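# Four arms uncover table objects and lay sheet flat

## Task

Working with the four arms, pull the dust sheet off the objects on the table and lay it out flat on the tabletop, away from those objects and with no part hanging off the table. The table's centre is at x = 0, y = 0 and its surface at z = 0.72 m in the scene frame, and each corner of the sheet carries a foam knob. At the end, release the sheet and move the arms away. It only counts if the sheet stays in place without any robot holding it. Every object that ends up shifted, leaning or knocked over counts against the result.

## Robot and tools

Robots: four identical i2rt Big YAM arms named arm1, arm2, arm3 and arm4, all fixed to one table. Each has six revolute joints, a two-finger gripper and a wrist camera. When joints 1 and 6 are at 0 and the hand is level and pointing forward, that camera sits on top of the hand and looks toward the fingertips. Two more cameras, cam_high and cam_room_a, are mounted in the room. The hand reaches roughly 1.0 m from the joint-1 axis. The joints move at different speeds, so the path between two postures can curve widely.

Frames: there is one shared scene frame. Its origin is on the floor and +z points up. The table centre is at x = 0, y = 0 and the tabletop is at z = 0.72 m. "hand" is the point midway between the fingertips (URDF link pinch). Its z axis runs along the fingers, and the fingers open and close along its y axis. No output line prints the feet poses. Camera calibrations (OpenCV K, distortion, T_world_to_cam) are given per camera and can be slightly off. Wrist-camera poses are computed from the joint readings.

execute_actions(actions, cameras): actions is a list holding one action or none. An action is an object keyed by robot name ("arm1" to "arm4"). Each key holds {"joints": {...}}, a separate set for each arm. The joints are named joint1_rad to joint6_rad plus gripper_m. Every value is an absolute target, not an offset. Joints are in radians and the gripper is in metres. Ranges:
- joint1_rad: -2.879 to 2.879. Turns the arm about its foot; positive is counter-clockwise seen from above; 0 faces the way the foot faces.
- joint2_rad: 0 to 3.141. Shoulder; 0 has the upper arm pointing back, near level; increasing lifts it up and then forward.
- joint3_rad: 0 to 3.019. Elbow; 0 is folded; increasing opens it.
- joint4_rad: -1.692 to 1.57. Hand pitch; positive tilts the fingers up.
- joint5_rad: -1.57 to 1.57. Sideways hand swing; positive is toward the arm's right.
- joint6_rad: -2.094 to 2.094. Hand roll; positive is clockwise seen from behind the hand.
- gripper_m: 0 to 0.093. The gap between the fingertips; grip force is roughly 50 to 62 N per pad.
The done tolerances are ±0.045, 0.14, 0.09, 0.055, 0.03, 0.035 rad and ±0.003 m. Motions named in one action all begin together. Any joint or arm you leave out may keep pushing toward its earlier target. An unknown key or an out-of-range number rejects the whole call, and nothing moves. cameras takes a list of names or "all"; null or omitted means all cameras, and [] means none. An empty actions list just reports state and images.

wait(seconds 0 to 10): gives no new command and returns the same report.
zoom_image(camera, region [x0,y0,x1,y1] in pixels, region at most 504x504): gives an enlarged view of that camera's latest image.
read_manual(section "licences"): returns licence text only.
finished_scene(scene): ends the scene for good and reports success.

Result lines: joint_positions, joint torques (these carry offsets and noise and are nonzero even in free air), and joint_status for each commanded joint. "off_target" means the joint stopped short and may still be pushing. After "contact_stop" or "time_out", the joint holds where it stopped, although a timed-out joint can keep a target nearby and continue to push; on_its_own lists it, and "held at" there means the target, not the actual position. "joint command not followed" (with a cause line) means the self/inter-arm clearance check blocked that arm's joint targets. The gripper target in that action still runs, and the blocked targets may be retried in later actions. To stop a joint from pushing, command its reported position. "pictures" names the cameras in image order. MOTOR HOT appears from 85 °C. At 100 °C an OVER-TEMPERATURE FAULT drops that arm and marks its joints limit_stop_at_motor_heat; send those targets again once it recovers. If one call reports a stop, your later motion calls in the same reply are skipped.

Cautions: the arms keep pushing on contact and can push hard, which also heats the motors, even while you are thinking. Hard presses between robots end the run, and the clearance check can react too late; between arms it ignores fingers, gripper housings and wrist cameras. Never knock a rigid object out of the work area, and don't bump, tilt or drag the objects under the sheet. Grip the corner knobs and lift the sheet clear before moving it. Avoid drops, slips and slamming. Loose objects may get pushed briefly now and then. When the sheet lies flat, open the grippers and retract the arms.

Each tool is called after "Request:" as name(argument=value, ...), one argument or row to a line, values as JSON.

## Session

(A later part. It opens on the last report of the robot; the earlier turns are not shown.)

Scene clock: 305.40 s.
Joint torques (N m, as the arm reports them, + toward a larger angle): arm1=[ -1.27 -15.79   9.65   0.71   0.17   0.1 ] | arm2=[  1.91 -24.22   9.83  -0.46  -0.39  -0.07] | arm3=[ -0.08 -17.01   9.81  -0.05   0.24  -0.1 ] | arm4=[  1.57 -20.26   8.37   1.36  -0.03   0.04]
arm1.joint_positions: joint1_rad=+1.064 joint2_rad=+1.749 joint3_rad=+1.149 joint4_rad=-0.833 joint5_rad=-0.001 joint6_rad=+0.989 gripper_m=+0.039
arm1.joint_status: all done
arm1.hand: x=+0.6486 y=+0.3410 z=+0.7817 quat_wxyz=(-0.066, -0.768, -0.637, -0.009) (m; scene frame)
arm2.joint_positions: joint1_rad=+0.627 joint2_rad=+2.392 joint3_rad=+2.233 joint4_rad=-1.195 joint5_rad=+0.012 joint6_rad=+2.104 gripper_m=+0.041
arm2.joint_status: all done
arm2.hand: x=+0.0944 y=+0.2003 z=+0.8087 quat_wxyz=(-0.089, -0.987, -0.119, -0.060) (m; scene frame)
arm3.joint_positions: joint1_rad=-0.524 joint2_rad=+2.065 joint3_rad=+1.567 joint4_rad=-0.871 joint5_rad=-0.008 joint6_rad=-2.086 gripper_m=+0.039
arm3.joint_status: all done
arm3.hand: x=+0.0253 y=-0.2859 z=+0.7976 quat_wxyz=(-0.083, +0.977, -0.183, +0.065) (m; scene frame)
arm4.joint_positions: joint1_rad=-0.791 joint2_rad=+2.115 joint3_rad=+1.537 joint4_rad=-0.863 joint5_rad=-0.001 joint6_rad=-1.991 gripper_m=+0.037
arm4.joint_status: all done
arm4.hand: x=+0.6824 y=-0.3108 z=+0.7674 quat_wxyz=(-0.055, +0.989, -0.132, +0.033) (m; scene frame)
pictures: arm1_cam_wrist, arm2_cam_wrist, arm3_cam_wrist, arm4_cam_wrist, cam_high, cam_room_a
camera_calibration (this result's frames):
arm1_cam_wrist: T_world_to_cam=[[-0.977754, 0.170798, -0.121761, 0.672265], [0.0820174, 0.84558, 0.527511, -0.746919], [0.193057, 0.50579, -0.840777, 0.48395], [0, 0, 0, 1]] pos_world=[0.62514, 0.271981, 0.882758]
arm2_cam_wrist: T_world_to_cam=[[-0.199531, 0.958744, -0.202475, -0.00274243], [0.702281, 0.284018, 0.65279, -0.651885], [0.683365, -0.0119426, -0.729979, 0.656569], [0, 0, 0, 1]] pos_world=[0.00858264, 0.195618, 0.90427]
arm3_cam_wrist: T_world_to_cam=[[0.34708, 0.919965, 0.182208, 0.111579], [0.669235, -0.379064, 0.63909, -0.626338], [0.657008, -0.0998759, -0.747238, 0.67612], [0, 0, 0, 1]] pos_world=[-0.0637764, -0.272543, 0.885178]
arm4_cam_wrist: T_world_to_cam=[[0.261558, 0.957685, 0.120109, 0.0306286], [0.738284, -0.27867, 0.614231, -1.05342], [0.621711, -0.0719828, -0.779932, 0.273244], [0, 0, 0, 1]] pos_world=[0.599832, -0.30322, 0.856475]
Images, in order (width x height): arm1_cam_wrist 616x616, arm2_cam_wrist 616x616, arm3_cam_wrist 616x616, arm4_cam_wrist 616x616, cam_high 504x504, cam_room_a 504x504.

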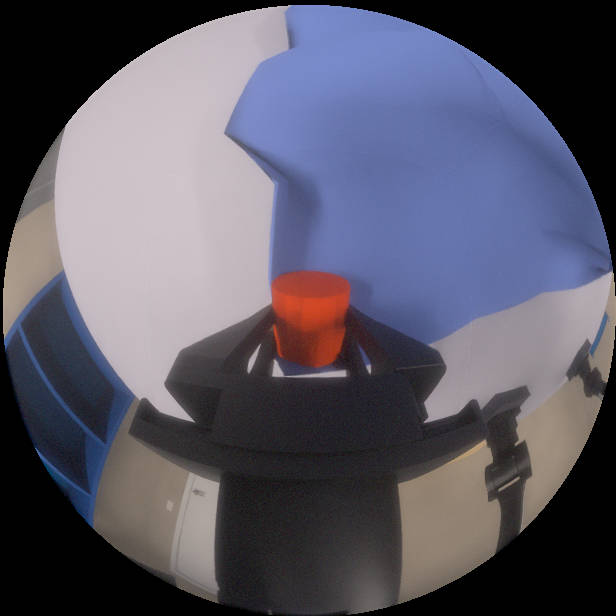

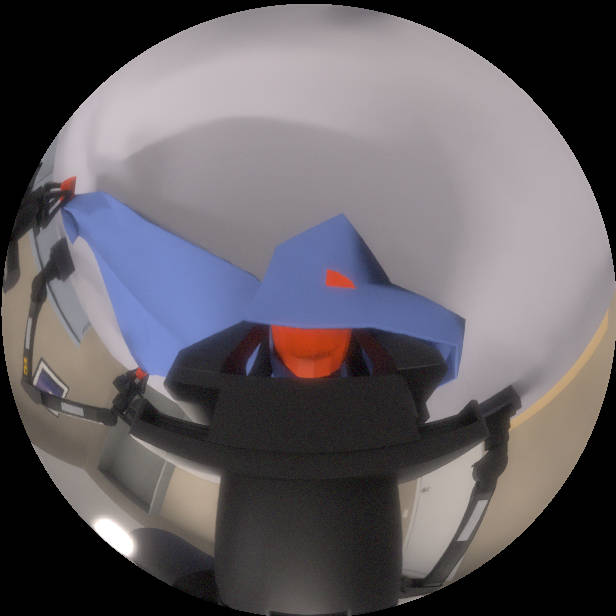

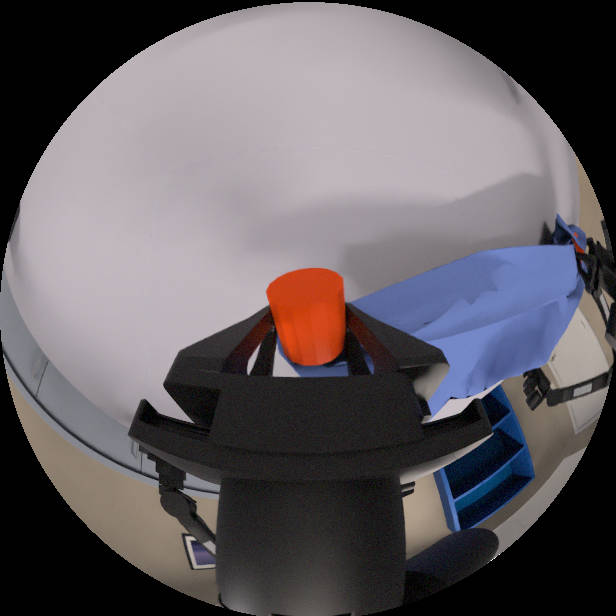

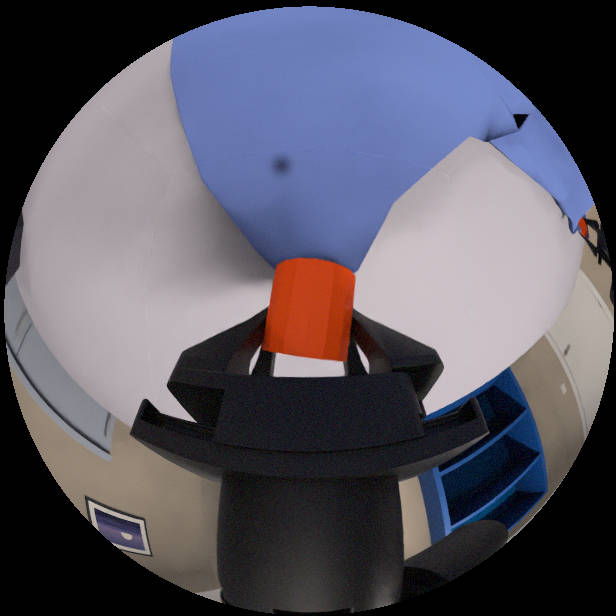

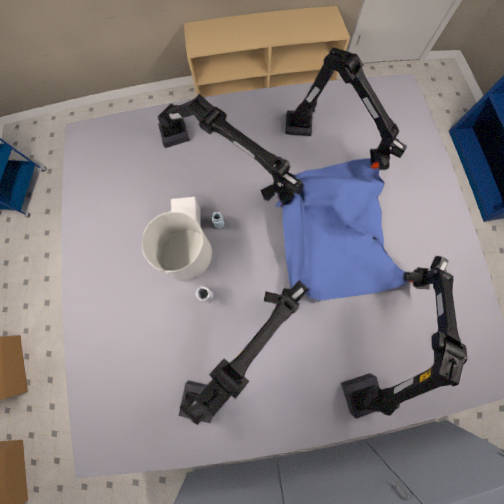

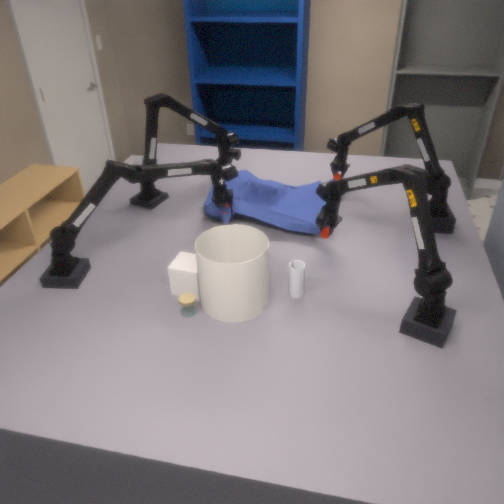

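Request:
execute_actions(
  actions=[
    {"arm2":{"joints":{"joint2_rad":2.45}},"arm3":{"joints":{"joint2_rad":2.14,"joint1_rad":-0.5}}},
  ],
  cameras=[],
)

Request:
execute_actions(
  actions=[
    {"arm2":{"joints":{"gripper_m":0.093}},"arm3":{"joints":{"gripper_m":0.093}}},
  ],
  cameras=[],
)

Request:
execute_actions(
  actions=[
    {"arm2":{"joints":{"joint2_rad":2.22,"joint4_rad":-1.55,"joint6_rad":0}},"arm3":{"joints":{"joint2_rad":1.9,"joint4_rad":-1.2,"joint6_rad":0}}},
  ],
)

Scene clock: 317.93 s.
Joint torques (N m, as the arm reports them, + toward a larger angle): arm1=[ -0.93 -15.52   9.62   0.55   0.13   0.08] | arm2=[  1.61 -22.93   9.62  -0.57  -0.18  -0.02] | arm3=[ -0.06 -18.02   9.4   -0.22   0.17  -0.11] | arm4=[  1.71 -20.27   8.33   1.34  -0.03   0.03]
arm1.joint_positions: joint1_rad=+1.064 joint2_rad=+1.749 joint3_rad=+1.149 joint4_rad=-0.833 joint5_rad=-0.001 joint6_rad=+0.990 gripper_m=+0.039
arm1.joint_status: not commanded
arm1.hand: x=+0.6486 y=+0.3410 z=+0.7817 quat_wxyz=(-0.066, -0.769, -0.636, -0.009) (m; scene frame)
arm2.joint_positions: joint1_rad=+0.627 joint2_rad=+2.431 joint3_rad=+2.233 joint4_rad=-1.195 joint5_rad=+0.007 joint6_rad=+2.104 gripper_m=+0.041
arm2.joint_status: all done
arm2.hand: x=+0.0920 y=+0.2038 z=+0.7794 quat_wxyz=(-0.073, -0.989, -0.119, -0.050) (m; scene frame)
arm3.joint_positions: joint1_rad=-0.494 joint2_rad=+2.132 joint3_rad=+1.567 joint4_rad=-0.871 joint5_rad=-0.006 joint6_rad=-2.086 gripper_m=+0.039
arm3.joint_status: all done
arm3.hand: x=+0.0062 y=-0.2775 z=+0.7559 quat_wxyz=(-0.057, +0.983, -0.169, +0.043) (m; scene frame)
arm4.joint_positions: joint1_rad=-0.791 joint2_rad=+2.115 joint3_rad=+1.537 joint4_rad=-0.863 joint5_rad=-0.001 joint6_rad=-1.991 gripper_m=+0.037
arm4.joint_status: not commanded
arm4.hand: x=+0.6824 y=-0.3108 z=+0.7674 quat_wxyz=(-0.055, +0.989, -0.131, +0.033) (m; scene frame)
pictures: none
No camera images: the call's "cameras" was empty. Leave "cameras" out to get every camera's image.

Scene clock: 318.83 s.
Joint torques (N m, as the arm reports them, + toward a larger angle): arm1=[ -0.96 -16.3    9.56   0.37   0.07   0.04] | arm2=[  0.89 -23.65   9.6   -0.25  -0.04  -0.02] | arm3=[  0.39 -16.95   9.5    0.     0.02  -0.11] | arm4=[  1.6  -20.29   8.38   1.35  -0.02   0.03]
arm1.joint_positions: joint1_rad=+1.064 joint2_rad=+1.749 joint3_rad=+1.149 joint4_rad=-0.833 joint5_rad=-0.001 joint6_rad=+0.990 gripper_m=+0.039
arm1.joint_status: not commanded
arm1.hand: x=+0.6486 y=+0.3410 z=+0.7817 quat_wxyz=(-0.066, -0.769, -0.636, -0.009) (m; scene frame)
arm2.joint_positions: joint1_rad=+0.638 joint2_rad=+2.439 joint3_rad=+2.233 joint4_rad=-1.202 joint5_rad=+0.003 joint6_rad=+2.104 gripper_m=+0.093
arm2.joint_status: all done
arm2.hand: x=+0.0966 y=+0.2121 z=+0.7734 quat_wxyz=(-0.066, -0.989, -0.125, -0.048) (m; scene frame)
arm3.joint_positions: joint1_rad=-0.494 joint2_rad=+2.132 joint3_rad=+1.567 joint4_rad=-0.877 joint5_rad=-0.002 joint6_rad=-2.086 gripper_m=+0.093
arm3.joint_status: all done
arm3.hand: x=+0.0055 y=-0.2789 z=+0.7557 quat_wxyz=(-0.054, +0.983, -0.170, +0.043) (m; scene frame)
arm4.joint_positions: joint1_rad=-0.791 joint2_rad=+2.115 joint3_rad=+1.537 joint4_rad=-0.863 joint5_rad=-0.001 joint6_rad=-1.992 gripper_m=+0.037
arm4.joint_status: not commanded
arm4.hand: x=+0.6824 y=-0.3108 z=+0.7674 quat_wxyz=(-0.055, +0.989, -0.131, +0.034) (m; scene frame)
pictures: none
No camera images: the call's "cameras" was empty. Leave "cameras" out to get every camera's image.

Scene clock: 321.23 s.
Joint torques (N m, as the arm reports them, + toward a larger angle): arm1=[ -0.69 -16.75   9.54   0.62   0.14   0.03] | arm2=[  0.66 -23.1   10.08  -0.53  -0.08  -0.03] | arm3=[  0.59 -15.86  10.43   0.06   0.11   0.13] | arm4=[  1.7  -20.34   8.38   1.29  -0.04   0.03]
arm1.joint_positions: joint1_rad=+1.064 joint2_rad=+1.749 joint3_rad=+1.149 joint4_rad=-0.833 joint5_rad=-0.001 joint6_rad=+0.990 gripper_m=+0.039
arm1.joint_status: not commanded
arm1.hand: x=+0.6486 y=+0.3410 z=+0.7817 quat_wxyz=(-0.066, -0.769, -0.636, -0.009) (m; scene frame)
arm2.joint_positions: joint1_rad=+0.639 joint2_rad=+2.224 joint3_rad=+2.230 joint4_rad=-1.540 joint5_rad=+0.002 joint6_rad=+0.015 gripper_m=+0.093
arm2.joint_status: all done
arm2.hand: x=+0.0465 y=+0.2632 z=+0.9172 quat_wxyz=(-0.016, -0.389, -0.921, +0.009) (m; scene frame)
arm3.joint_positions: joint1_rad=-0.494 joint2_rad=+1.894 joint3_rad=+1.567 joint4_rad=-1.192 joint5_rad=-0.002 joint6_rad=-0.014 gripper_m=+0.093
arm3.joint_status: all done
arm3.hand: x=-0.0363 y=-0.3151 z=+0.8884 quat_wxyz=(-0.028, +0.356, -0.934, -0.011) (m; scene frame)
arm4.joint_positions: joint1_rad=-0.791 joint2_rad=+2.115 joint3_rad=+1.537 joint4_rad=-0.863 joint5_rad=-0.001 joint6_rad=-1.992 gripper_m=+0.037
arm4.joint_status: not commanded
arm4.hand: x=+0.6824 y=-0.3108 z=+0.7674 quat_wxyz=(-0.055, +0.989, -0.131, +0.034) (m; scene frame)
pictures: arm1_cam_wrist, arm2_cam_wrist, arm3_cam_wrist, arm4_cam_wrist, cam_high, cam_room_a
camera_calibration (this result's frames):
arm1_cam_wrist: T_world_to_cam=[[-0.977547, 0.171921, -0.121842, 0.671811], [0.0829227, 0.845427, 0.527614, -0.747534], [0.193716, 0.505664, -0.840701, 0.483505], [0, 0, 0, 1]] pos_world=[0.625052, 0.271996, 0.882748]
arm2_cam_wrist: T_world_to_cam=[[-0.732926, -0.680212, -0.0114438, 0.23038], [-0.570054, 0.604876, 0.556024, -0.643462], [-0.371293, 0.414048, -0.831087, 0.798854], [0, 0, 0, 1]] pos_world=[0.0986519, 0.215159, 1.02433]
arm3_cam_wrist: T_world_to_cam=[[0.666089, -0.745861, -0.0040082, -0.204628], [-0.635404, -0.570243, 0.520658, -0.656591], [-0.390624, -0.344258, -0.853756, 0.761158], [0, 0, 0, 1]] pos_world=[0.0164268, -0.265006, 0.990882]
arm4_cam_wrist: T_world_to_cam=[[0.260457, 0.957993, 0.12005, 0.0315202], [0.738529, -0.277775, 0.614341, -1.05339], [0.621882, -0.0713492, -0.779854, 0.273265], [0, 0, 0, 1]] pos_world=[0.599813, -0.303305, 0.856465]
Images, in order (width x height): arm1_cam_wrist 616x616, arm2_cam_wrist 616x616, arm3_cam_wrist 616x616, arm4_cam_wrist 616x616, cam_high 504x504, cam_room_a 504x504.

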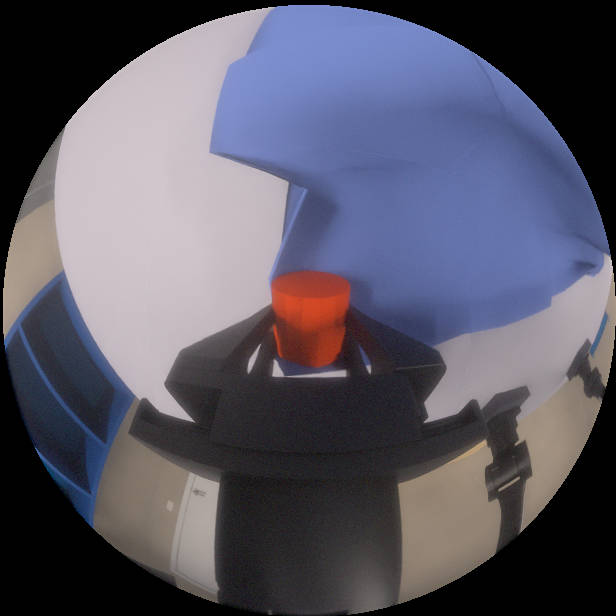

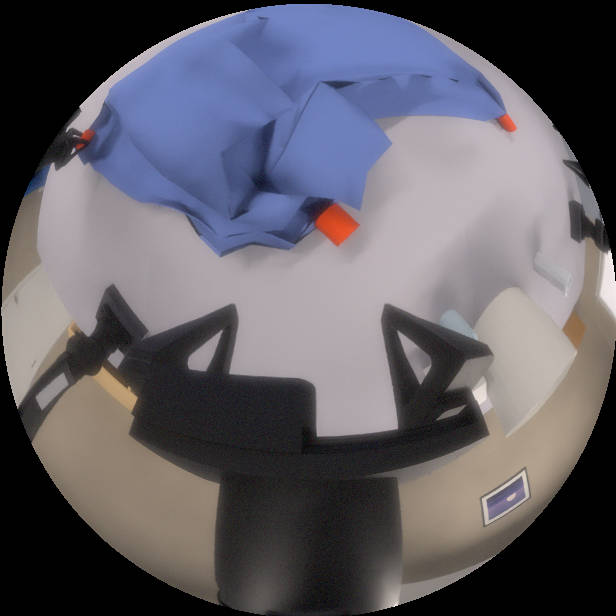

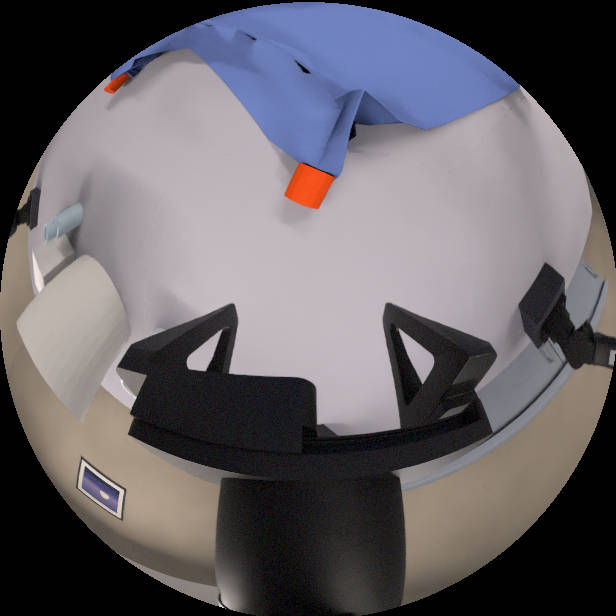

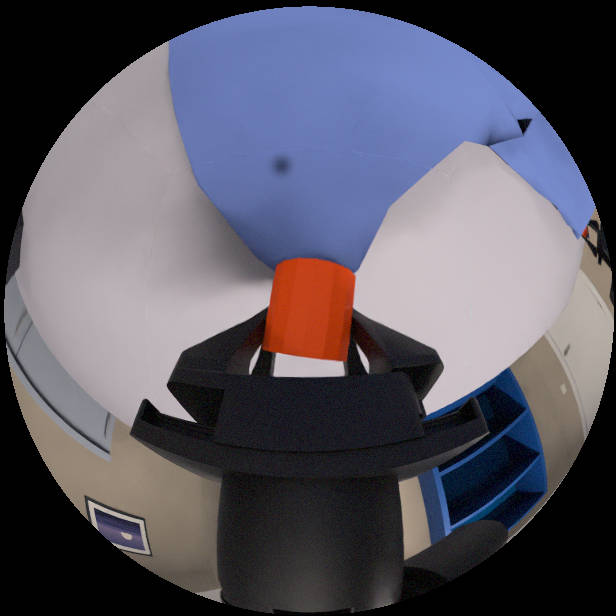

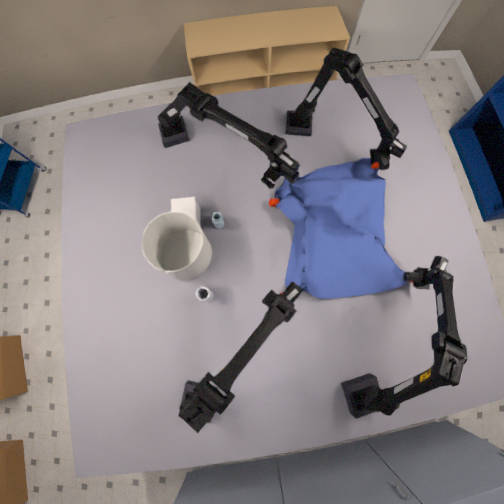

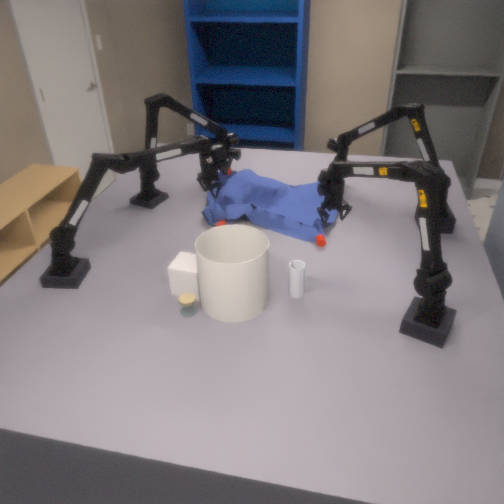

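Request:
execute_actions(
  actions=[
    {"arm2":{"joints":{"joint1_rad":0.588,"joint2_rad":2.36,"joint3_rad":2.185,"joint4_rad":-1.37,"joint6_rad":-0.9}},"arm3":{"joints":{"joint2_rad":2.21,"joint3_rad":1.89,"joint4_rad":-1.225,"joint6_rad":0.35}}},
  ],
  cameras=["arm2_cam_wrist","arm3_cam_wrist"],
)

Scene clock: 336.80 s.
Joint torques (N m, as the arm reports them, + toward a larger angle): arm1=[ -0.88 -16.06   9.41   0.51   0.13   0.05] | arm2=[  0.56 -26.02  10.12   0.1   -0.12  -0.07] | arm3=[  0.48 -20.97  13.55   0.08   0.14   0.06] | arm4=[  1.73 -20.3    8.35   1.35  -0.03   0.02]
arm1.joint_positions: joint1_rad=+1.064 joint2_rad=+1.749 joint3_rad=+1.149 joint4_rad=-0.833 joint5_rad=-0.001 joint6_rad=+0.990 gripper_m=+0.039
arm1.joint_status: not commanded
arm1.hand: x=+0.6486 y=+0.3410 z=+0.7817 quat_wxyz=(-0.066, -0.769, -0.636, -0.009) (m; scene frame)
arm2.joint_positions: joint1_rad=+0.581 joint2_rad=+2.380 joint3_rad=+2.159 joint4_rad=-1.381 joint5_rad=+0.001 joint6_rad=-0.885 gripper_m=+0.093
arm2.joint_status: all done
arm2.hand: x=+0.0245 y=+0.2276 z=+0.7839 quat_wxyz=(+0.012, +0.021, -1.000, -0.011) (m; scene frame)
arm3.joint_positions: joint1_rad=-0.494 joint2_rad=+2.224 joint3_rad=+1.840 joint4_rad=-1.223 joint5_rad=-0.002 joint6_rad=+0.336 gripper_m=+0.093
arm3.joint_status: all done
arm3.hand: x=+0.0175 y=-0.2686 z=+0.7902 quat_wxyz=(+0.012, +0.187, -0.982, +0.006) (m; scene frame)
arm4.joint_positions: joint1_rad=-0.791 joint2_rad=+2.115 joint3_rad=+1.537 joint4_rad=-0.863 joint5_rad=-0.001 joint6_rad=-1.992 gripper_m=+0.037
arm4.joint_status: not commanded
arm4.hand: x=+0.6824 y=-0.3108 z=+0.7674 quat_wxyz=(-0.055, +0.989, -0.131, +0.034) (m; scene frame)
pictures: arm2_cam_wrist, arm3_cam_wrist
camera_calibration (this result's frames):
arm2_cam_wrist: T_world_to_cam=[[0.0181836, -0.999167, -0.0365221, 0.262322], [-0.796599, -0.036553, 0.603402, -0.445967], [-0.604235, 0.0181215, -0.7966, 0.76341], [0, 0, 0, 1]] pos_world=[0.101252, 0.231968, 0.88681]
arm3_cam_wrist: T_world_to_cam=[[0.369114, -0.929375, 0.00406807, -0.256638], [-0.749263, -0.294985, 0.59295, -0.525981], [-0.549873, -0.221914, -0.805229, 0.71166], [0, 0, 0, 1]] pos_world=[0.091953, -0.235742, 0.885973]
Images, in order (width x height): arm2_cam_wrist 616x616, arm3_cam_wrist 616x616.

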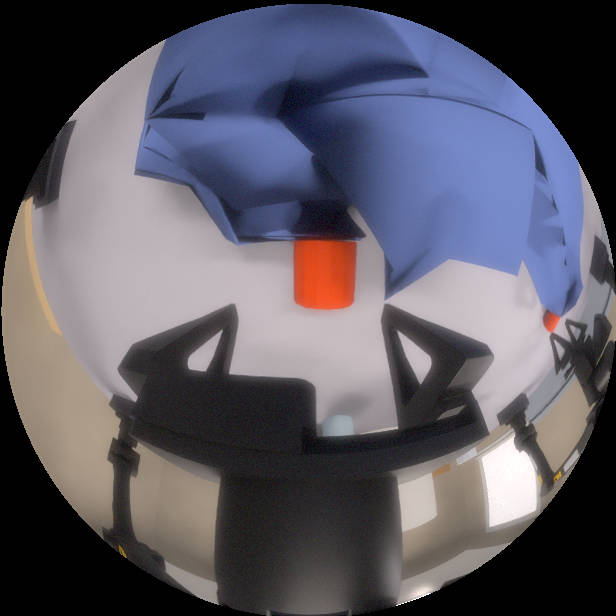

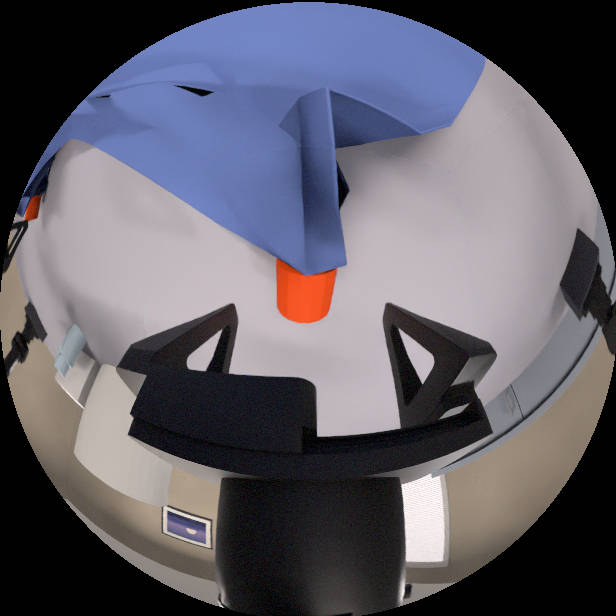

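Request:
execute_actions(
  actions=[
    {"arm2":{"joints":{"joint2_rad":2.43,"joint4_rad":-1.31,"gripper_m":0.078}},"arm3":{"joints":{"joint2_rad":2.295,"joint4_rad":-1.19}}},
  ],
  cameras=["arm2_cam_wrist","arm3_cam_wrist"],
)

Scene clock: 349.97 s.
Joint torques (N m, as the arm reports them, + toward a larger angle): arm1=[ -0.64 -15.21   9.68   0.51   0.13   0.08] | arm2=[  0.77 -24.52  10.15   0.11  -0.14  -0.04] | arm3=[  0.61 -19.94  12.57   0.45   0.13   0.07] | arm4=[  1.78 -20.27   8.38   1.38  -0.05   0.04]
arm1.joint_positions: joint1_rad=+1.064 joint2_rad=+1.749 joint3_rad=+1.149 joint4_rad=-0.833 joint5_rad=-0.001 joint6_rad=+0.990 gripper_m=+0.039
arm1.joint_status: not commanded
arm1.hand: x=+0.6486 y=+0.3410 z=+0.7817 quat_wxyz=(-0.066, -0.769, -0.636, -0.009) (m; scene frame)
arm2.joint_positions: joint1_rad=+0.581 joint2_rad=+2.433 joint3_rad=+2.159 joint4_rad=-1.322 joint5_rad=+0.001 joint6_rad=-0.886 gripper_m=+0.078
arm2.joint_status: all done
arm2.hand: x=+0.0293 y=+0.2221 z=+0.7469 quat_wxyz=(+0.010, +0.021, -1.000, -0.009) (m; scene frame)
arm3.joint_positions: joint1_rad=-0.494 joint2_rad=+2.292 joint3_rad=+1.849 joint4_rad=-1.198 joint5_rad=-0.002 joint6_rad=+0.336 gripper_m=+0.093
arm3.joint_status: all done
arm3.hand: x=+0.0173 y=-0.2688 z=+0.7499 quat_wxyz=(+0.027, +0.187, -0.982, +0.015) (m; scene frame)
arm4.joint_positions: joint1_rad=-0.791 joint2_rad=+2.115 joint3_rad=+1.537 joint4_rad=-0.863 joint5_rad=-0.001 joint6_rad=-1.992 gripper_m=+0.037
arm4.joint_status: not commanded
arm4.hand: x=+0.6824 y=-0.3108 z=+0.7674 quat_wxyz=(-0.055, +0.989, -0.131, +0.034) (m; scene frame)
pictures: arm2_cam_wrist, arm3_cam_wrist
camera_calibration (this result's frames):
arm2_cam_wrist: T_world_to_cam=[[0.0190957, -0.999308, -0.0319095, 0.251962], [-0.799025, -0.0344374, 0.600311, -0.418105], [-0.600995, 0.0140331, -0.79913, 0.739639], [0, 0, 0, 1]] pos_world=[0.105631, 0.22701, 0.8501]
arm3_cam_wrist: T_world_to_cam=[[0.369356, -0.929159, 0.0154917, -0.265093], [-0.733362, -0.281204, 0.618955, -0.518331], [-0.570751, -0.239976, -0.785274, 0.659566], [0, 0, 0, 1]] pos_world=[0.0942378, -0.23379, 0.84287]
Images, in order (width x height): arm2_cam_wrist 616x616, arm3_cam_wrist 616x616.

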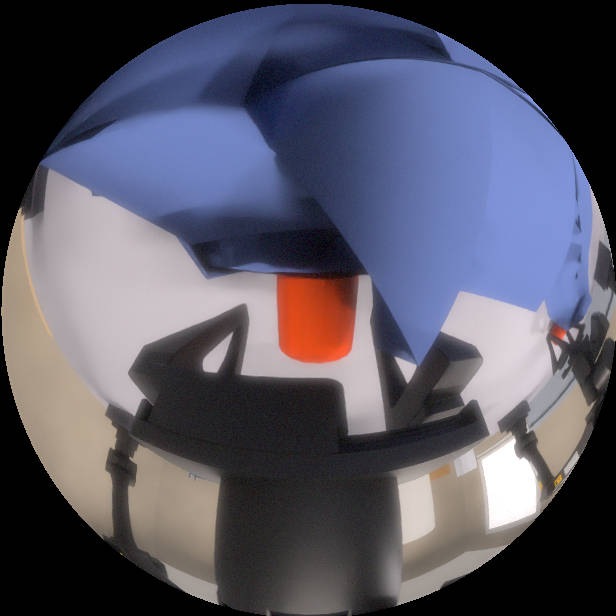

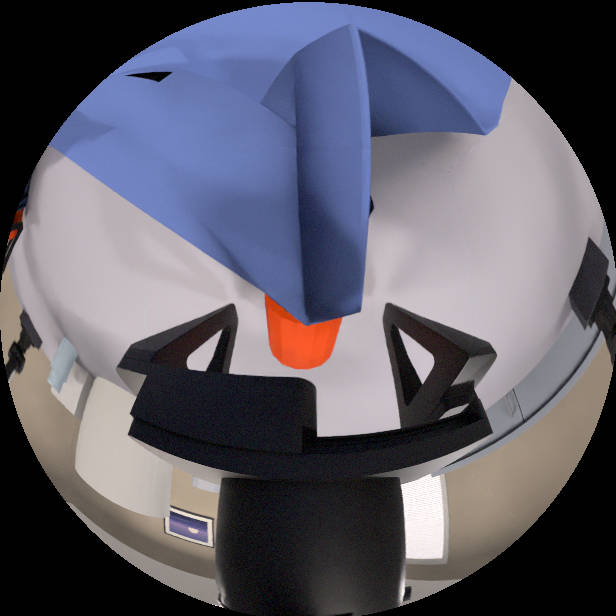

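Request:
execute_actions(
  actions=[
    {"arm2":{"joints":{"gripper_m":0.02}},"arm3":{"joints":{"joint4_rad":-1.26}}},
  ],
  cameras=[],
)

Request:
execute_actions(
  actions=[
    {"arm3":{"joints":{"gripper_m":0.02}}},
  ],
  cameras=["arm2_cam_wrist","arm3_cam_wrist"],
)

Scene clock: 357.07 s.
Joint torques (N m, as the arm reports them, + toward a larger angle): arm1=[ -1.02 -15.98   9.7    0.42   0.12   0.07] | arm2=[  0.25 -24.39  10.01   0.18  -0.15  -0.03] | arm3=[  0.53 -20.02  12.39  -0.4    0.14   0.07] | arm4=[  1.77 -20.38   8.37   1.32  -0.02   0.03]
arm1.joint_positions: joint1_rad=+1.064 joint2_rad=+1.749 joint3_rad=+1.149 joint4_rad=-0.833 joint5_rad=-0.001 joint6_rad=+0.990 gripper_m=+0.039
arm1.joint_status: not commanded
arm1.hand: x=+0.6486 y=+0.3410 z=+0.7817 quat_wxyz=(-0.066, -0.769, -0.636, -0.009) (m; scene frame)
arm2.joint_positions: joint1_rad=+0.581 joint2_rad=+2.433 joint3_rad=+2.159 joint4_rad=-1.322 joint5_rad=+0.001 joint6_rad=-0.886 gripper_m=+0.038
arm2.joint_status: gripper_m off_target (ended at +0.038, target +0.020)
arm2.hand: x=+0.0293 y=+0.2221 z=+0.7469 quat_wxyz=(+0.010, +0.021, -1.000, -0.009) (m; scene frame)
arm3.joint_positions: joint1_rad=-0.494 joint2_rad=+2.292 joint3_rad=+1.849 joint4_rad=-1.252 joint5_rad=-0.002 joint6_rad=+0.336 gripper_m=+0.093
arm3.joint_status: all done
arm3.hand: x=+0.0073 y=-0.2774 z=+0.7511 quat_wxyz=(+0.050, +0.187, -0.981, +0.028) (m; scene frame)
arm4.joint_positions: joint1_rad=-0.791 joint2_rad=+2.115 joint3_rad=+1.537 joint4_rad=-0.863 joint5_rad=-0.001 joint6_rad=-1.992 gripper_m=+0.037
arm4.joint_status: not commanded
arm4.hand: x=+0.6824 y=-0.3108 z=+0.7674 quat_wxyz=(-0.055, +0.989, -0.131, +0.034) (m; scene frame)
pictures: none
No camera images: the call's "cameras" was empty. Leave "cameras" out to get every camera's image.

Scene clock: 357.73 s.
Joint torques (N m, as the arm reports them, + toward a larger angle): arm1=[ -0.45 -16.1    9.49   0.47   0.12   0.09] | arm2=[  0.97 -24.48  10.     0.13  -0.12  -0.05] | arm3=[  0.54 -19.86  12.38  -0.36   0.13   0.07] | arm4=[  1.95 -20.11   8.35   1.34  -0.04   0.04]
arm1.joint_positions: joint1_rad=+1.064 joint2_rad=+1.749 joint3_rad=+1.149 joint4_rad=-0.833 joint5_rad=-0.001 joint6_rad=+0.990 gripper_m=+0.039
arm1.joint_status: not commanded
arm1.hand: x=+0.6486 y=+0.3410 z=+0.7817 quat_wxyz=(-0.066, -0.769, -0.636, -0.009) (m; scene frame)
arm2.joint_positions: joint1_rad=+0.581 joint2_rad=+2.433 joint3_rad=+2.159 joint4_rad=-1.322 joint5_rad=+0.001 joint6_rad=-0.886 gripper_m=+0.038
arm2.joint_status: not commanded
arm2.hand: x=+0.0293 y=+0.2221 z=+0.7469 quat_wxyz=(+0.010, +0.021, -1.000, -0.009) (m; scene frame)
arm3.joint_positions: joint1_rad=-0.494 joint2_rad=+2.292 joint3_rad=+1.849 joint4_rad=-1.252 joint5_rad=-0.002 joint6_rad=+0.337 gripper_m=+0.038
arm3.joint_status: gripper_m off_target (ended at +0.038, target +0.020)
arm3.hand: x=+0.0073 y=-0.2774 z=+0.7511 quat_wxyz=(+0.050, +0.187, -0.981, +0.028) (m; scene frame)
arm4.joint_positions: joint1_rad=-0.791 joint2_rad=+2.115 joint3_rad=+1.537 joint4_rad=-0.863 joint5_rad=-0.001 joint6_rad=-1.992 gripper_m=+0.037
arm4.joint_status: not commanded
arm4.hand: x=+0.6824 y=-0.3108 z=+0.7674 quat_wxyz=(-0.055, +0.989, -0.131, +0.034) (m; scene frame)
pictures: arm2_cam_wrist, arm3_cam_wrist
camera_calibration (this result's frames):
arm2_cam_wrist: T_world_to_cam=[[0.0190957, -0.999308, -0.0319095, 0.251962], [-0.799025, -0.0344374, 0.600311, -0.418105], [-0.600995, 0.0140331, -0.79913, 0.739639], [0, 0, 0, 1]] pos_world=[0.105631, 0.22701, 0.8501]
arm3_cam_wrist: T_world_to_cam=[[0.369618, -0.928589, 0.0332347, -0.282612], [-0.707635, -0.258128, 0.657741, -0.551708], [-0.602192, -0.266631, -0.752511, 0.620973], [0, 0, 0, 1]] pos_world=[0.0879955, -0.239271, 0.839562]
Images, in order (width x height): arm2_cam_wrist 616x616, arm3_cam_wrist 616x616.

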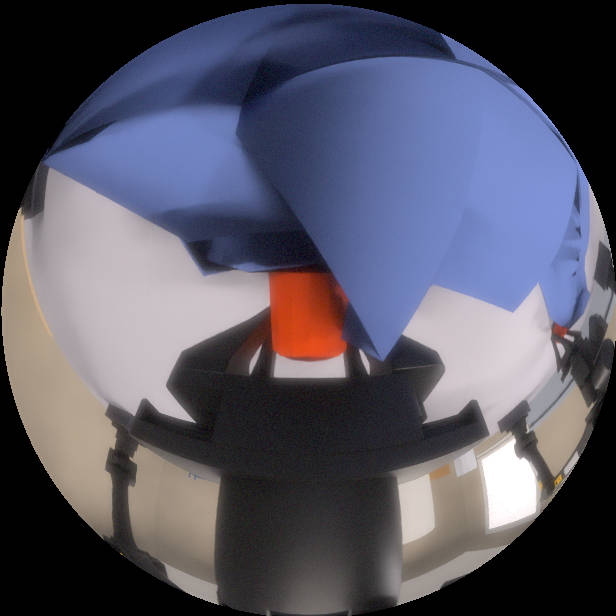

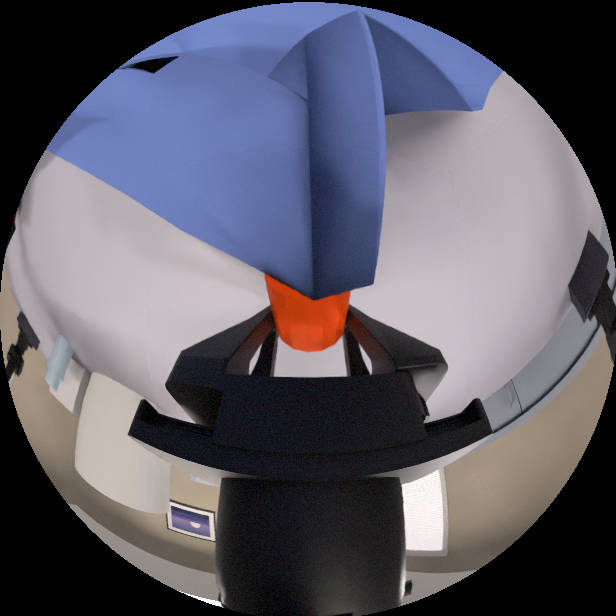

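Request:
execute_actions(
  actions=[
    {"arm1":{"joints":{"joint1_rad":1.158,"joint2_rad":1.767,"joint3_rad":1.5,"joint4_rad":-1.28,"joint6_rad":1.08}},"arm2":{"joints":{"joint1_rad":0.698,"joint2_rad":1.95,"joint3_rad":1.7,"joint4_rad":-1.3,"joint6_rad":-0.5}},"arm3":{"joints":{"joint1_rad":-0.566,"joint2_rad":1.96,"joint3_rad":1.665,"joint4_rad":-1.27,"joint6_rad":0.1}},"arm4":{"joints":{"joint1_rad":-0.843,"joint2_rad":2.02,"joint3_rad":1.77,"joint4_rad":-1.28,"joint6_rad":-1.8}}},
  ],
)

Scene clock: 376.80 s.
Joint torques (N m, as the arm reports them, + toward a larger angle): arm1=[ -1.69 -16.14  11.24  -0.73   0.04  -0.01] | arm2=[  0.18 -19.53   9.2   -0.05  -0.04   0.25] | arm3=[  1.56 -17.32   9.6   -0.04   0.06  -0.21] | arm4=[  2.09 -18.08  10.78   0.07  -0.05   0.16]
arm1.joint_positions: joint1_rad=+1.162 joint2_rad=+1.758 joint3_rad=+1.465 joint4_rad=-1.269 joint5_rad=+0.002 joint6_rad=+1.072 gripper_m=+0.039
arm1.joint_status: all done
arm1.hand: x=+0.6985 y=+0.3635 z=+0.8837 quat_wxyz=(-0.002, -0.765, -0.644, -0.001) (m; scene frame)
arm2.joint_positions: joint1_rad=+0.701 joint2_rad=+1.956 joint3_rad=+1.688 joint4_rad=-1.303 joint5_rad=-0.001 joint6_rad=-0.513 gripper_m=+0.038
arm2.joint_status: all done
arm2.hand: x=+0.0003 y=+0.3624 z=+0.8797 quat_wxyz=(+0.001, -0.105, -0.994, +0.000) (m; scene frame)
arm3.joint_positions: joint1_rad=-0.573 joint2_rad=+1.955 joint3_rad=+1.667 joint4_rad=-1.261 joint5_rad=-0.001 joint6_rad=+0.113 gripper_m=+0.038
arm3.joint_status: all done
arm3.hand: x=+0.0065 y=-0.3407 z=+0.8905 quat_wxyz=(-0.014, +0.258, -0.966, -0.006) (m; scene frame)
arm4.joint_positions: joint1_rad=-0.848 joint2_rad=+2.021 joint3_rad=+1.732 joint4_rad=-1.263 joint5_rad=-0.001 joint6_rad=-1.807 gripper_m=+0.037
arm4.joint_status: all done
arm4.hand: x=+0.7034 y=-0.3410 z=+0.8881 quat_wxyz=(-0.008, +0.968, -0.250, +0.004) (m; scene frame)
pictures: arm1_cam_wrist, arm2_cam_wrist, arm3_cam_wrist, arm4_cam_wrist, cam_high, cam_room_a
camera_calibration (this result's frames):
arm1_cam_wrist: T_world_to_cam=[[-0.986757, 0.161558, -0.0145029, 0.64458], [0.122049, 0.798379, 0.589656, -0.889538], [0.106842, 0.580077, -0.807524, 0.55257], [0, 0, 0, 1]] pos_world=[0.685573, 0.285519, 0.980083]
arm2_cam_wrist: T_world_to_cam=[[-0.231253, -0.972793, -0.0139714, 0.371636], [-0.789869, 0.179345, 0.586467, -0.581457], [-0.568005, 0.146658, -0.809853, 0.787695], [0, 0, 0, 1]] pos_world=[0.074082, 0.350285, 0.984115]
arm3_cam_wrist: T_world_to_cam=[[0.499004, -0.866563, -0.00794228, -0.288795], [-0.723618, -0.421698, 0.546395, -0.616853], [-0.476835, -0.266906, -0.83749, 0.783248], [0, 0, 0, 1]] pos_world=[0.071224, -0.301331, 0.990714]
arm4_cam_wrist: T_world_to_cam=[[0.489162, 0.871961, 0.0201248, -0.0609777], [0.704582, -0.408654, 0.580143, -1.14182], [0.514086, -0.269604, -0.814266, 0.390937], [0, 0, 0, 1]] pos_world=[0.633358, -0.30804, 0.981972]
Images, in order (width x height): arm1_cam_wrist 616x616, arm2_cam_wrist 616x616, arm3_cam_wrist 616x616, arm4_cam_wrist 616x616, cam_high 504x504, cam_room_a 504x504.

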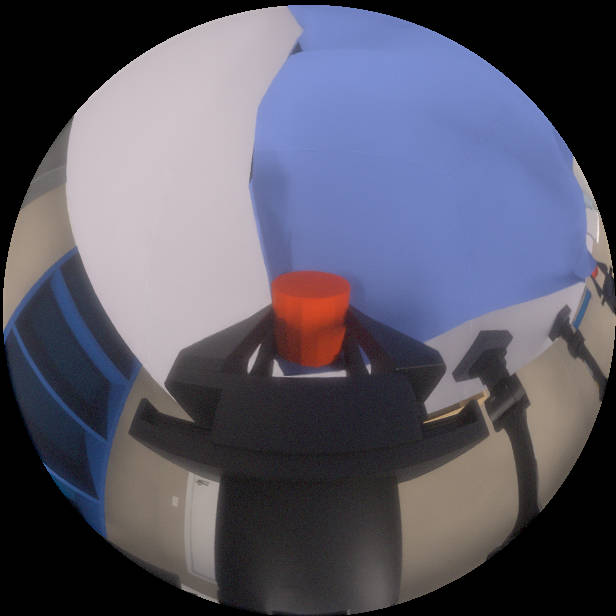

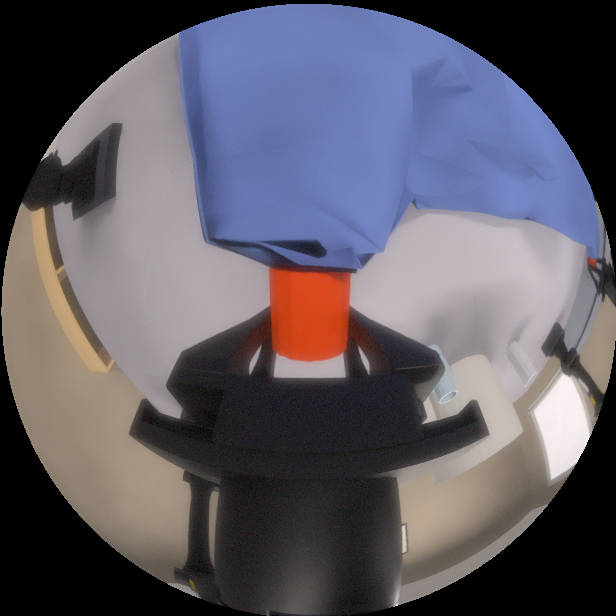

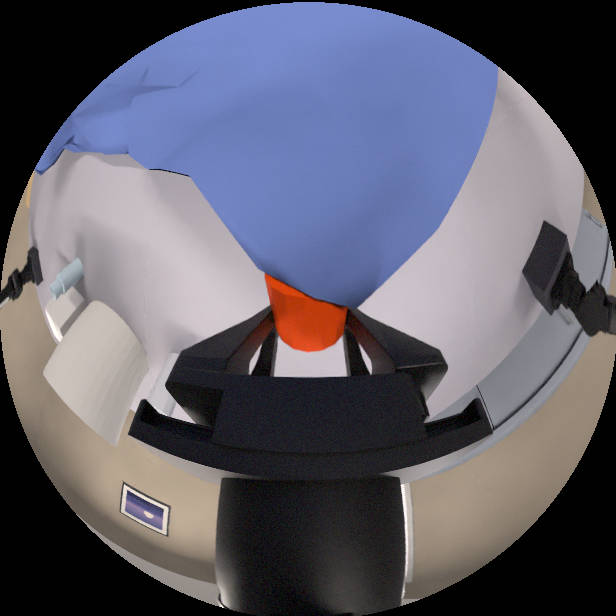

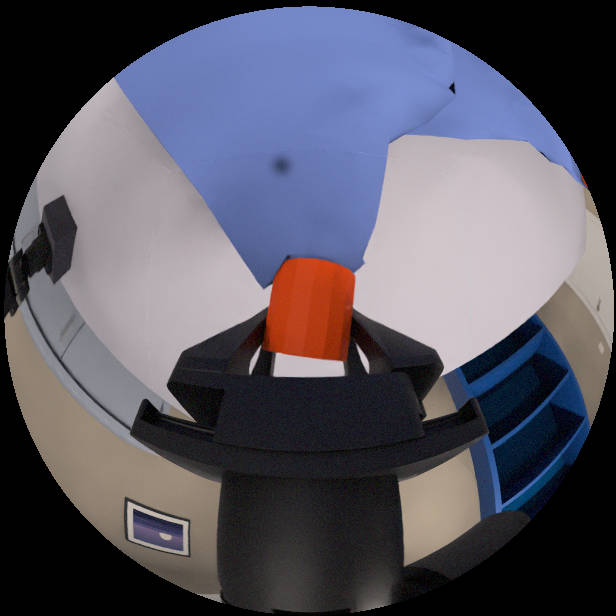

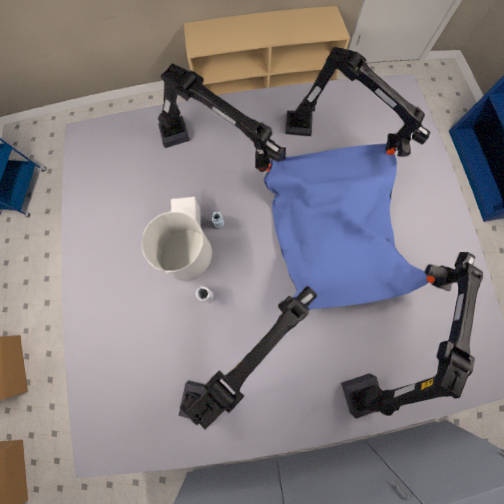

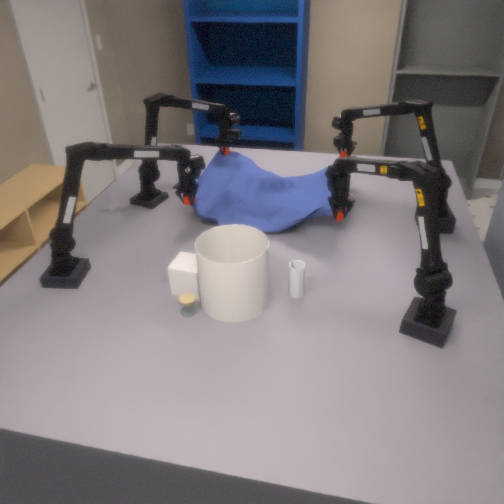

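Request:
execute_actions(
  actions=[
    {"arm1":{"joints":{"joint1_rad":1.268,"joint2_rad":1.8,"joint3_rad":1.4,"joint4_rad":-1.165,"joint6_rad":1.19}},"arm2":{"joints":{"joint1_rad":0.765,"joint2_rad":1.905,"joint3_rad":1.52,"joint4_rad":-1.165,"joint6_rad":-0.2}},"arm3":{"joints":{"joint1_rad":-0.714,"joint2_rad":1.88,"joint3_rad":1.4,"joint4_rad":-1.09,"joint6_rad":-0.2}},"arm4":{"joints":{"joint1_rad":-1.0,"joint2_rad":1.955,"joint3_rad":1.5,"joint4_rad":-1.105,"joint6_rad":-1.8}}},
  ],
)

Scene clock: 394.73 s.
Joint torques (N m, as the arm reports them, + toward a larger angle): arm1=[ -0.04 -16.74   8.32   0.36  -0.32   0.09] | arm2=[  0.38 -18.64   8.71   0.01   0.03   0.22] | arm3=[  0.73 -15.57   8.56   0.04   0.1   -0.17] | arm4=[  0.7  -18.01   7.4    1.23  -0.02   0.13]
arm1.joint_positions: joint1_rad=+1.258 joint2_rad=+1.788 joint3_rad=+1.400 joint4_rad=-1.177 joint5_rad=+0.011 joint6_rad=+1.182 gripper_m=+0.039
arm1.joint_status: all done
arm1.hand: x=+0.7250 y=+0.4045 z=+0.8453 quat_wxyz=(-0.002, -0.770, -0.638, +0.004) (m; scene frame)
arm2.joint_positions: joint1_rad=+0.771 joint2_rad=+1.918 joint3_rad=+1.508 joint4_rad=-1.173 joint5_rad=-0.001 joint6_rad=-0.213 gripper_m=+0.038
arm2.joint_status: all done
arm2.hand: x=+0.0004 y=+0.4151 z=+0.8361 quat_wxyz=(+0.006, -0.218, -0.976, -0.002) (m; scene frame)
arm3.joint_positions: joint1_rad=-0.710 joint2_rad=+1.884 joint3_rad=+1.404 joint4_rad=-1.084 joint5_rad=-0.003 joint6_rad=-0.188 gripper_m=+0.038
arm3.joint_status: all done
arm3.hand: x=+0.0024 y=-0.4352 z=+0.8359 quat_wxyz=(-0.008, +0.337, -0.942, -0.003) (m; scene frame)
arm4.joint_positions: joint1_rad=-0.992 joint2_rad=+1.970 joint3_rad=+1.496 joint4_rad=-1.122 joint5_rad=-0.001 joint6_rad=-1.807 gripper_m=+0.037
arm4.joint_status: all done
arm4.hand: x=+0.7232 y=-0.4393 z=+0.8334 quat_wxyz=(+0.011, +0.948, -0.319, -0.007) (m; scene frame)
pictures: arm1_cam_wrist, arm2_cam_wrist, arm3_cam_wrist, arm4_cam_wrist, cam_high, cam_room_a
camera_calibration (this result's frames):
arm1_cam_wrist: T_world_to_cam=[[-0.984394, 0.175796, -0.00802378, 0.650569], [0.13809, 0.799909, 0.584017, -0.910354], [0.109086, 0.573795, -0.811702, 0.499395], [0, 0, 0, 1]] pos_world=[0.71165, 0.327283, 0.942242]
arm2_cam_wrist: T_world_to_cam=[[-0.446438, -0.894674, -0.0158427, 0.391503], [-0.722803, 0.350125, 0.595792, -0.643991], [-0.527493, 0.277436, -0.802982, 0.684702], [0, 0, 0, 1]] pos_world=[0.0704792, 0.385784, 0.939691]
arm3_cam_wrist: T_world_to_cam=[[0.634634, -0.772799, -0.00453267, -0.331442], [-0.639571, -0.528499, 0.558245, -0.686454], [-0.433807, -0.351383, -0.829664, 0.666993], [0, 0, 0, 1]] pos_world=[0.0606548, -0.384559, 0.935087]
arm4_cam_wrist: T_world_to_cam=[[0.609035, 0.792813, -0.022883, -0.069462], [0.658589, -0.489427, 0.571596, -1.15924], [0.441969, -0.363192, -0.820216, 0.325737], [0, 0, 0, 1]] pos_world=[0.6618, -0.393987, 0.9282]
Images, in order (width x height): arm1_cam_wrist 616x616, arm2_cam_wrist 616x616, arm3_cam_wrist 616x616, arm4_cam_wrist 616x616, cam_high 504x504, cam_room_a 504x504.

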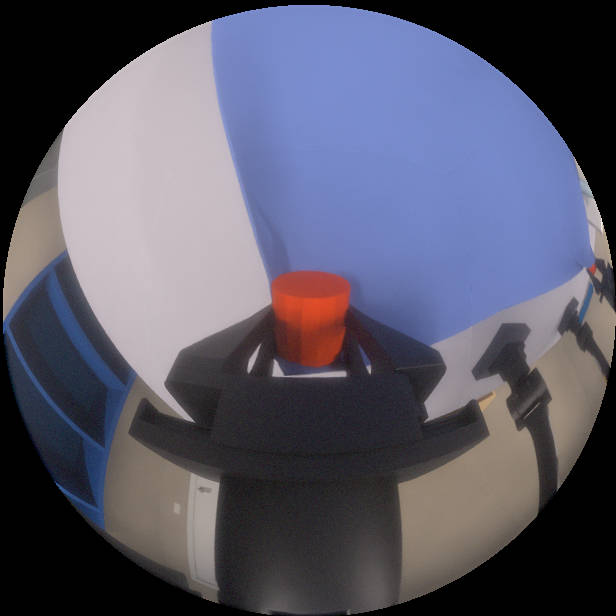

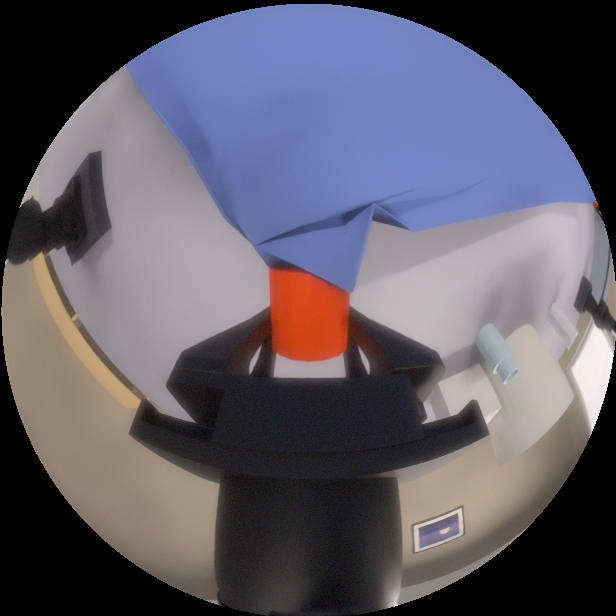

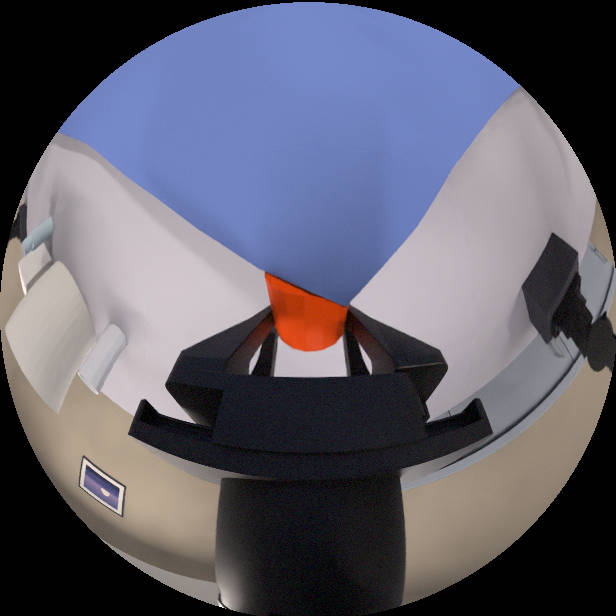

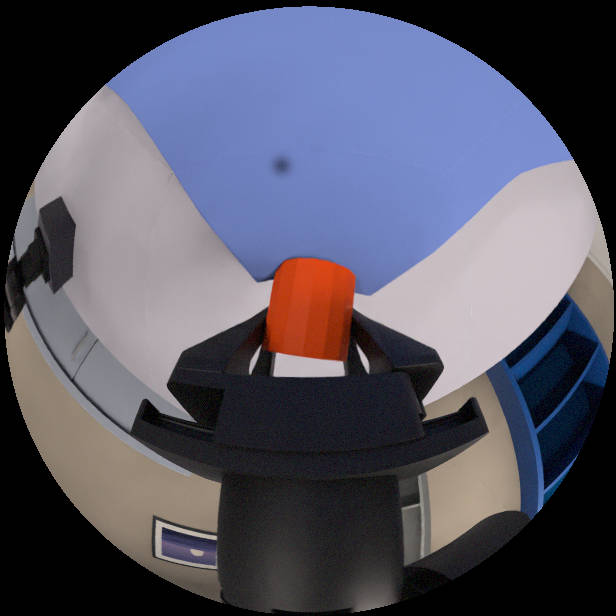

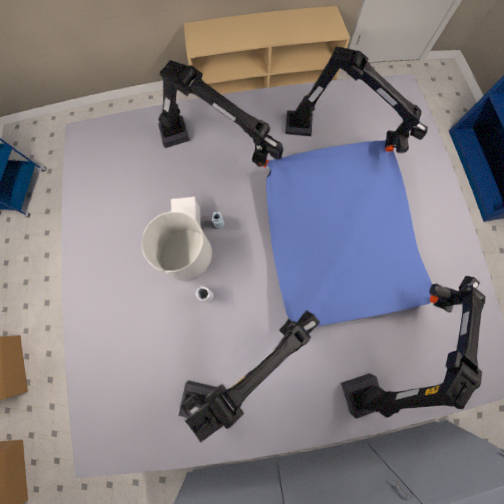

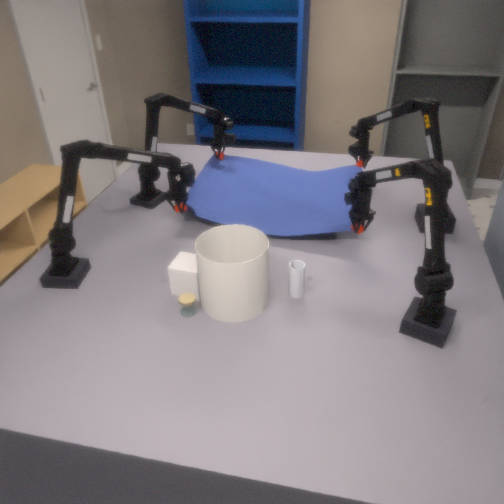

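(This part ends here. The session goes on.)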